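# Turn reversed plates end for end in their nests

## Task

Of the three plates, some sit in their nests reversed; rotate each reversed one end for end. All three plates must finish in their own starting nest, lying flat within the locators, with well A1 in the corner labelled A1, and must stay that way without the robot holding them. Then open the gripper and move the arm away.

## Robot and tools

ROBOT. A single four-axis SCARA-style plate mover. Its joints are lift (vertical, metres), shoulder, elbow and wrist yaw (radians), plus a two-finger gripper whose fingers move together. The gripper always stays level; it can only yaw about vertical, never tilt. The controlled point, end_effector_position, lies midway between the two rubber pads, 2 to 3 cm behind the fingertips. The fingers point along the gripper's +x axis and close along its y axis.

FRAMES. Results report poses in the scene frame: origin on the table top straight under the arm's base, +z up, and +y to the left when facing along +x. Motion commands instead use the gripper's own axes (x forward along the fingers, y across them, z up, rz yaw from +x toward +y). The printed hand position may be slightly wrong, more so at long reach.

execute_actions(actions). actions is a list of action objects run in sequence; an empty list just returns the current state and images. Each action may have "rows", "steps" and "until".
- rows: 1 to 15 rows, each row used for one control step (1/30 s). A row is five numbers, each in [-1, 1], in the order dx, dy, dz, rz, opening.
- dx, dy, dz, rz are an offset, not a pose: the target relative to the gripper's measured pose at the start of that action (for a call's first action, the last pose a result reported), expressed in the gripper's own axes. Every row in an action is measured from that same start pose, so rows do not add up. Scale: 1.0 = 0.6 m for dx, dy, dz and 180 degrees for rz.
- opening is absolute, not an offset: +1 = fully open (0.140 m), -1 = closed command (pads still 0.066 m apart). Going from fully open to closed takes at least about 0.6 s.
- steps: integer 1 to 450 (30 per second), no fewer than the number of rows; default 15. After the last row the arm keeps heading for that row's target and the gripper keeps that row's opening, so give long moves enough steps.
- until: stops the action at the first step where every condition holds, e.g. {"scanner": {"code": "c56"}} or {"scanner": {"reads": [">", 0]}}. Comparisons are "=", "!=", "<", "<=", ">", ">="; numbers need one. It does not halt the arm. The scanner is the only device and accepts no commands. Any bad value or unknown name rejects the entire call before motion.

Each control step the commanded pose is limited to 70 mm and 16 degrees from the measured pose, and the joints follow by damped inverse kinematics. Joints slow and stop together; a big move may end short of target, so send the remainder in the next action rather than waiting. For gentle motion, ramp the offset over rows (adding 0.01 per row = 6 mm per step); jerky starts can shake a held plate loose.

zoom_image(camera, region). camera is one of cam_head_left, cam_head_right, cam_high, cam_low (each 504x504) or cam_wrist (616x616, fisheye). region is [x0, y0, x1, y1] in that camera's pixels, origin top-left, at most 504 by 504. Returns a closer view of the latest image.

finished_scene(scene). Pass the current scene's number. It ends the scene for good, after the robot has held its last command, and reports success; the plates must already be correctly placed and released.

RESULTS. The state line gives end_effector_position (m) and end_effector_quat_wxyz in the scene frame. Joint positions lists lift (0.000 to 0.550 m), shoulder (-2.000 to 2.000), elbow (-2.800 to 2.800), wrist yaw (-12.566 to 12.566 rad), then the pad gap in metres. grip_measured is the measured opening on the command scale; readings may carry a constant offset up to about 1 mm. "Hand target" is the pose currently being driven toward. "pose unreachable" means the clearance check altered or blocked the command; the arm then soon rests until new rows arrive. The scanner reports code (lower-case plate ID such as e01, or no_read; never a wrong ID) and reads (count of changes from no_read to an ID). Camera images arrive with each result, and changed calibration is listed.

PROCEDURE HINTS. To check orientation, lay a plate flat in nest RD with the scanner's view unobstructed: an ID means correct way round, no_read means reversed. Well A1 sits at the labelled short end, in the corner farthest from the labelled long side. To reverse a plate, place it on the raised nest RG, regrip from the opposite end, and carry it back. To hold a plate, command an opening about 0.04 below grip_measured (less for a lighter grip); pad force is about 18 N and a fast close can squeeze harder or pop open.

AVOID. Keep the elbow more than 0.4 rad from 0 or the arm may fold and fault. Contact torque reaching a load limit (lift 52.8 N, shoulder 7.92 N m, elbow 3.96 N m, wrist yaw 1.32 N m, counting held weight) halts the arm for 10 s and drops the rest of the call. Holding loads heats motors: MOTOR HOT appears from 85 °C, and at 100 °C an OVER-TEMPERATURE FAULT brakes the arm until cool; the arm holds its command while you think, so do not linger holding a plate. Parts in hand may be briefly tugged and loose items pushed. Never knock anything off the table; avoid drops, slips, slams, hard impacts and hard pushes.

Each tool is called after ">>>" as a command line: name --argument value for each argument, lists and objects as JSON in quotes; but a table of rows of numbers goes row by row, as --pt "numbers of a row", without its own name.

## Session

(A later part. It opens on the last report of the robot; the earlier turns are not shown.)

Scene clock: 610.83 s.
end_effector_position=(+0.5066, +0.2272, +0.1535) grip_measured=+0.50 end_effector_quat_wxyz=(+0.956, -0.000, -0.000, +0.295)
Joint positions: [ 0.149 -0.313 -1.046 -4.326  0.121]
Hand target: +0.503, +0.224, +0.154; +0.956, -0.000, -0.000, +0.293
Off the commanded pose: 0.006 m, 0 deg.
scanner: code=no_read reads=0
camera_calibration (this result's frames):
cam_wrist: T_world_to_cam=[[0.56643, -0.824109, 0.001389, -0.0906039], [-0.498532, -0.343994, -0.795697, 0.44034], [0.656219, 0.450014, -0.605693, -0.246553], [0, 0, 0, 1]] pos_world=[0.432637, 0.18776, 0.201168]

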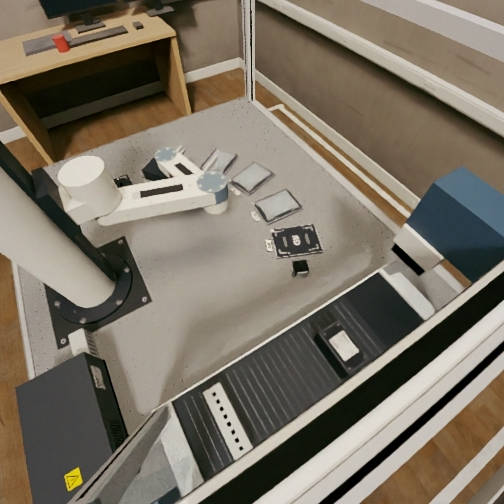

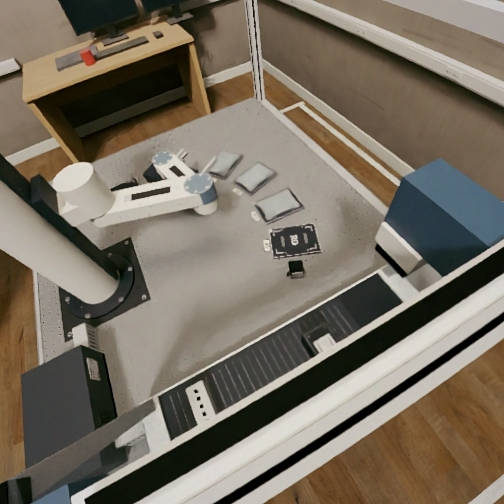

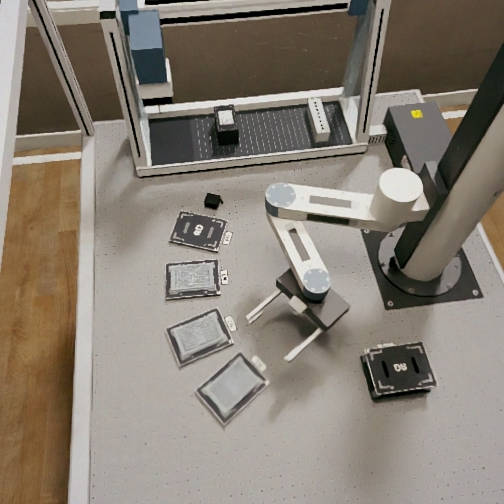

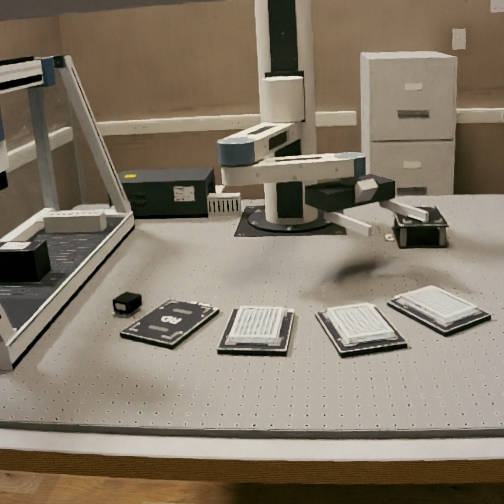

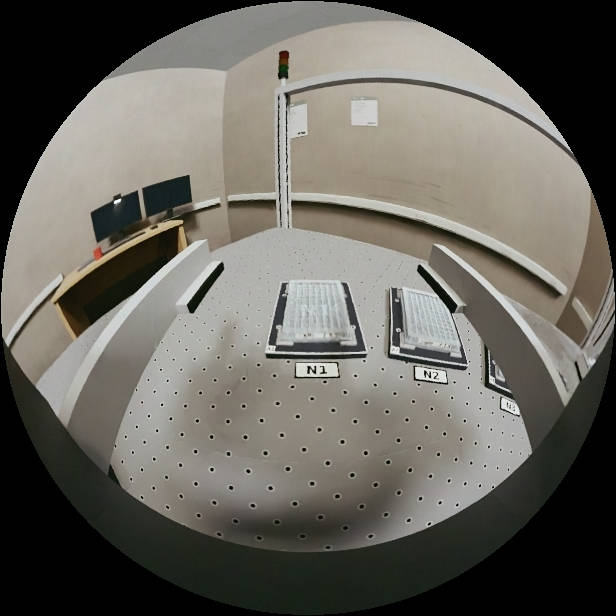

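>>> zoom_image --camera "cam_wrist" --region '[255, 270, 480, 390]'

>>> zoom_image --camera "cam_low" --region '[210, 275, 504, 365]'

>>> zoom_image --camera "cam_low" --region '[385, 280, 495, 340]'

Region (255, 270, 480, 390) of cam_wrist's 616x616 image, scaled by 2.240, with more detail than that image has; it fills the top 269 rows of this view, and the rest is white.

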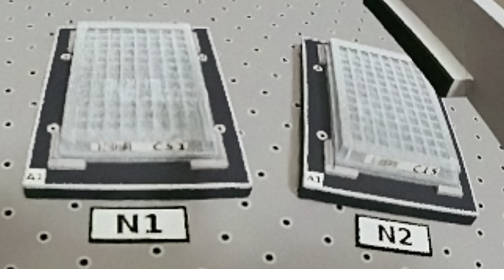

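Region (210, 275, 504, 365) of cam_low's 504x504 image, scaled by 1.714, with more detail than that image has; it fills the top 154 rows of this view, and the rest is white.

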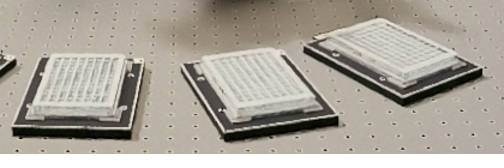

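Region (385, 280, 495, 340) of cam_low's 504x504 image, scaled by 4.582, with more detail than that image has; it fills the top 275 rows of this view, and the rest is white.

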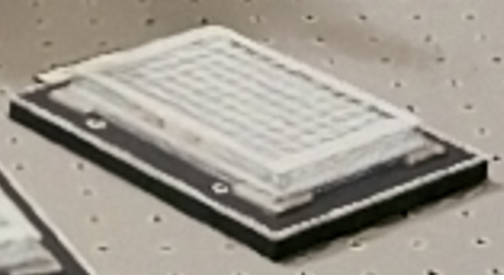

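All three plates sit flat in their nests with the labelled short end toward the A1 mark, and the arm is clear.

>>> finished_scene --scene 1

The scene is finished: the task was done.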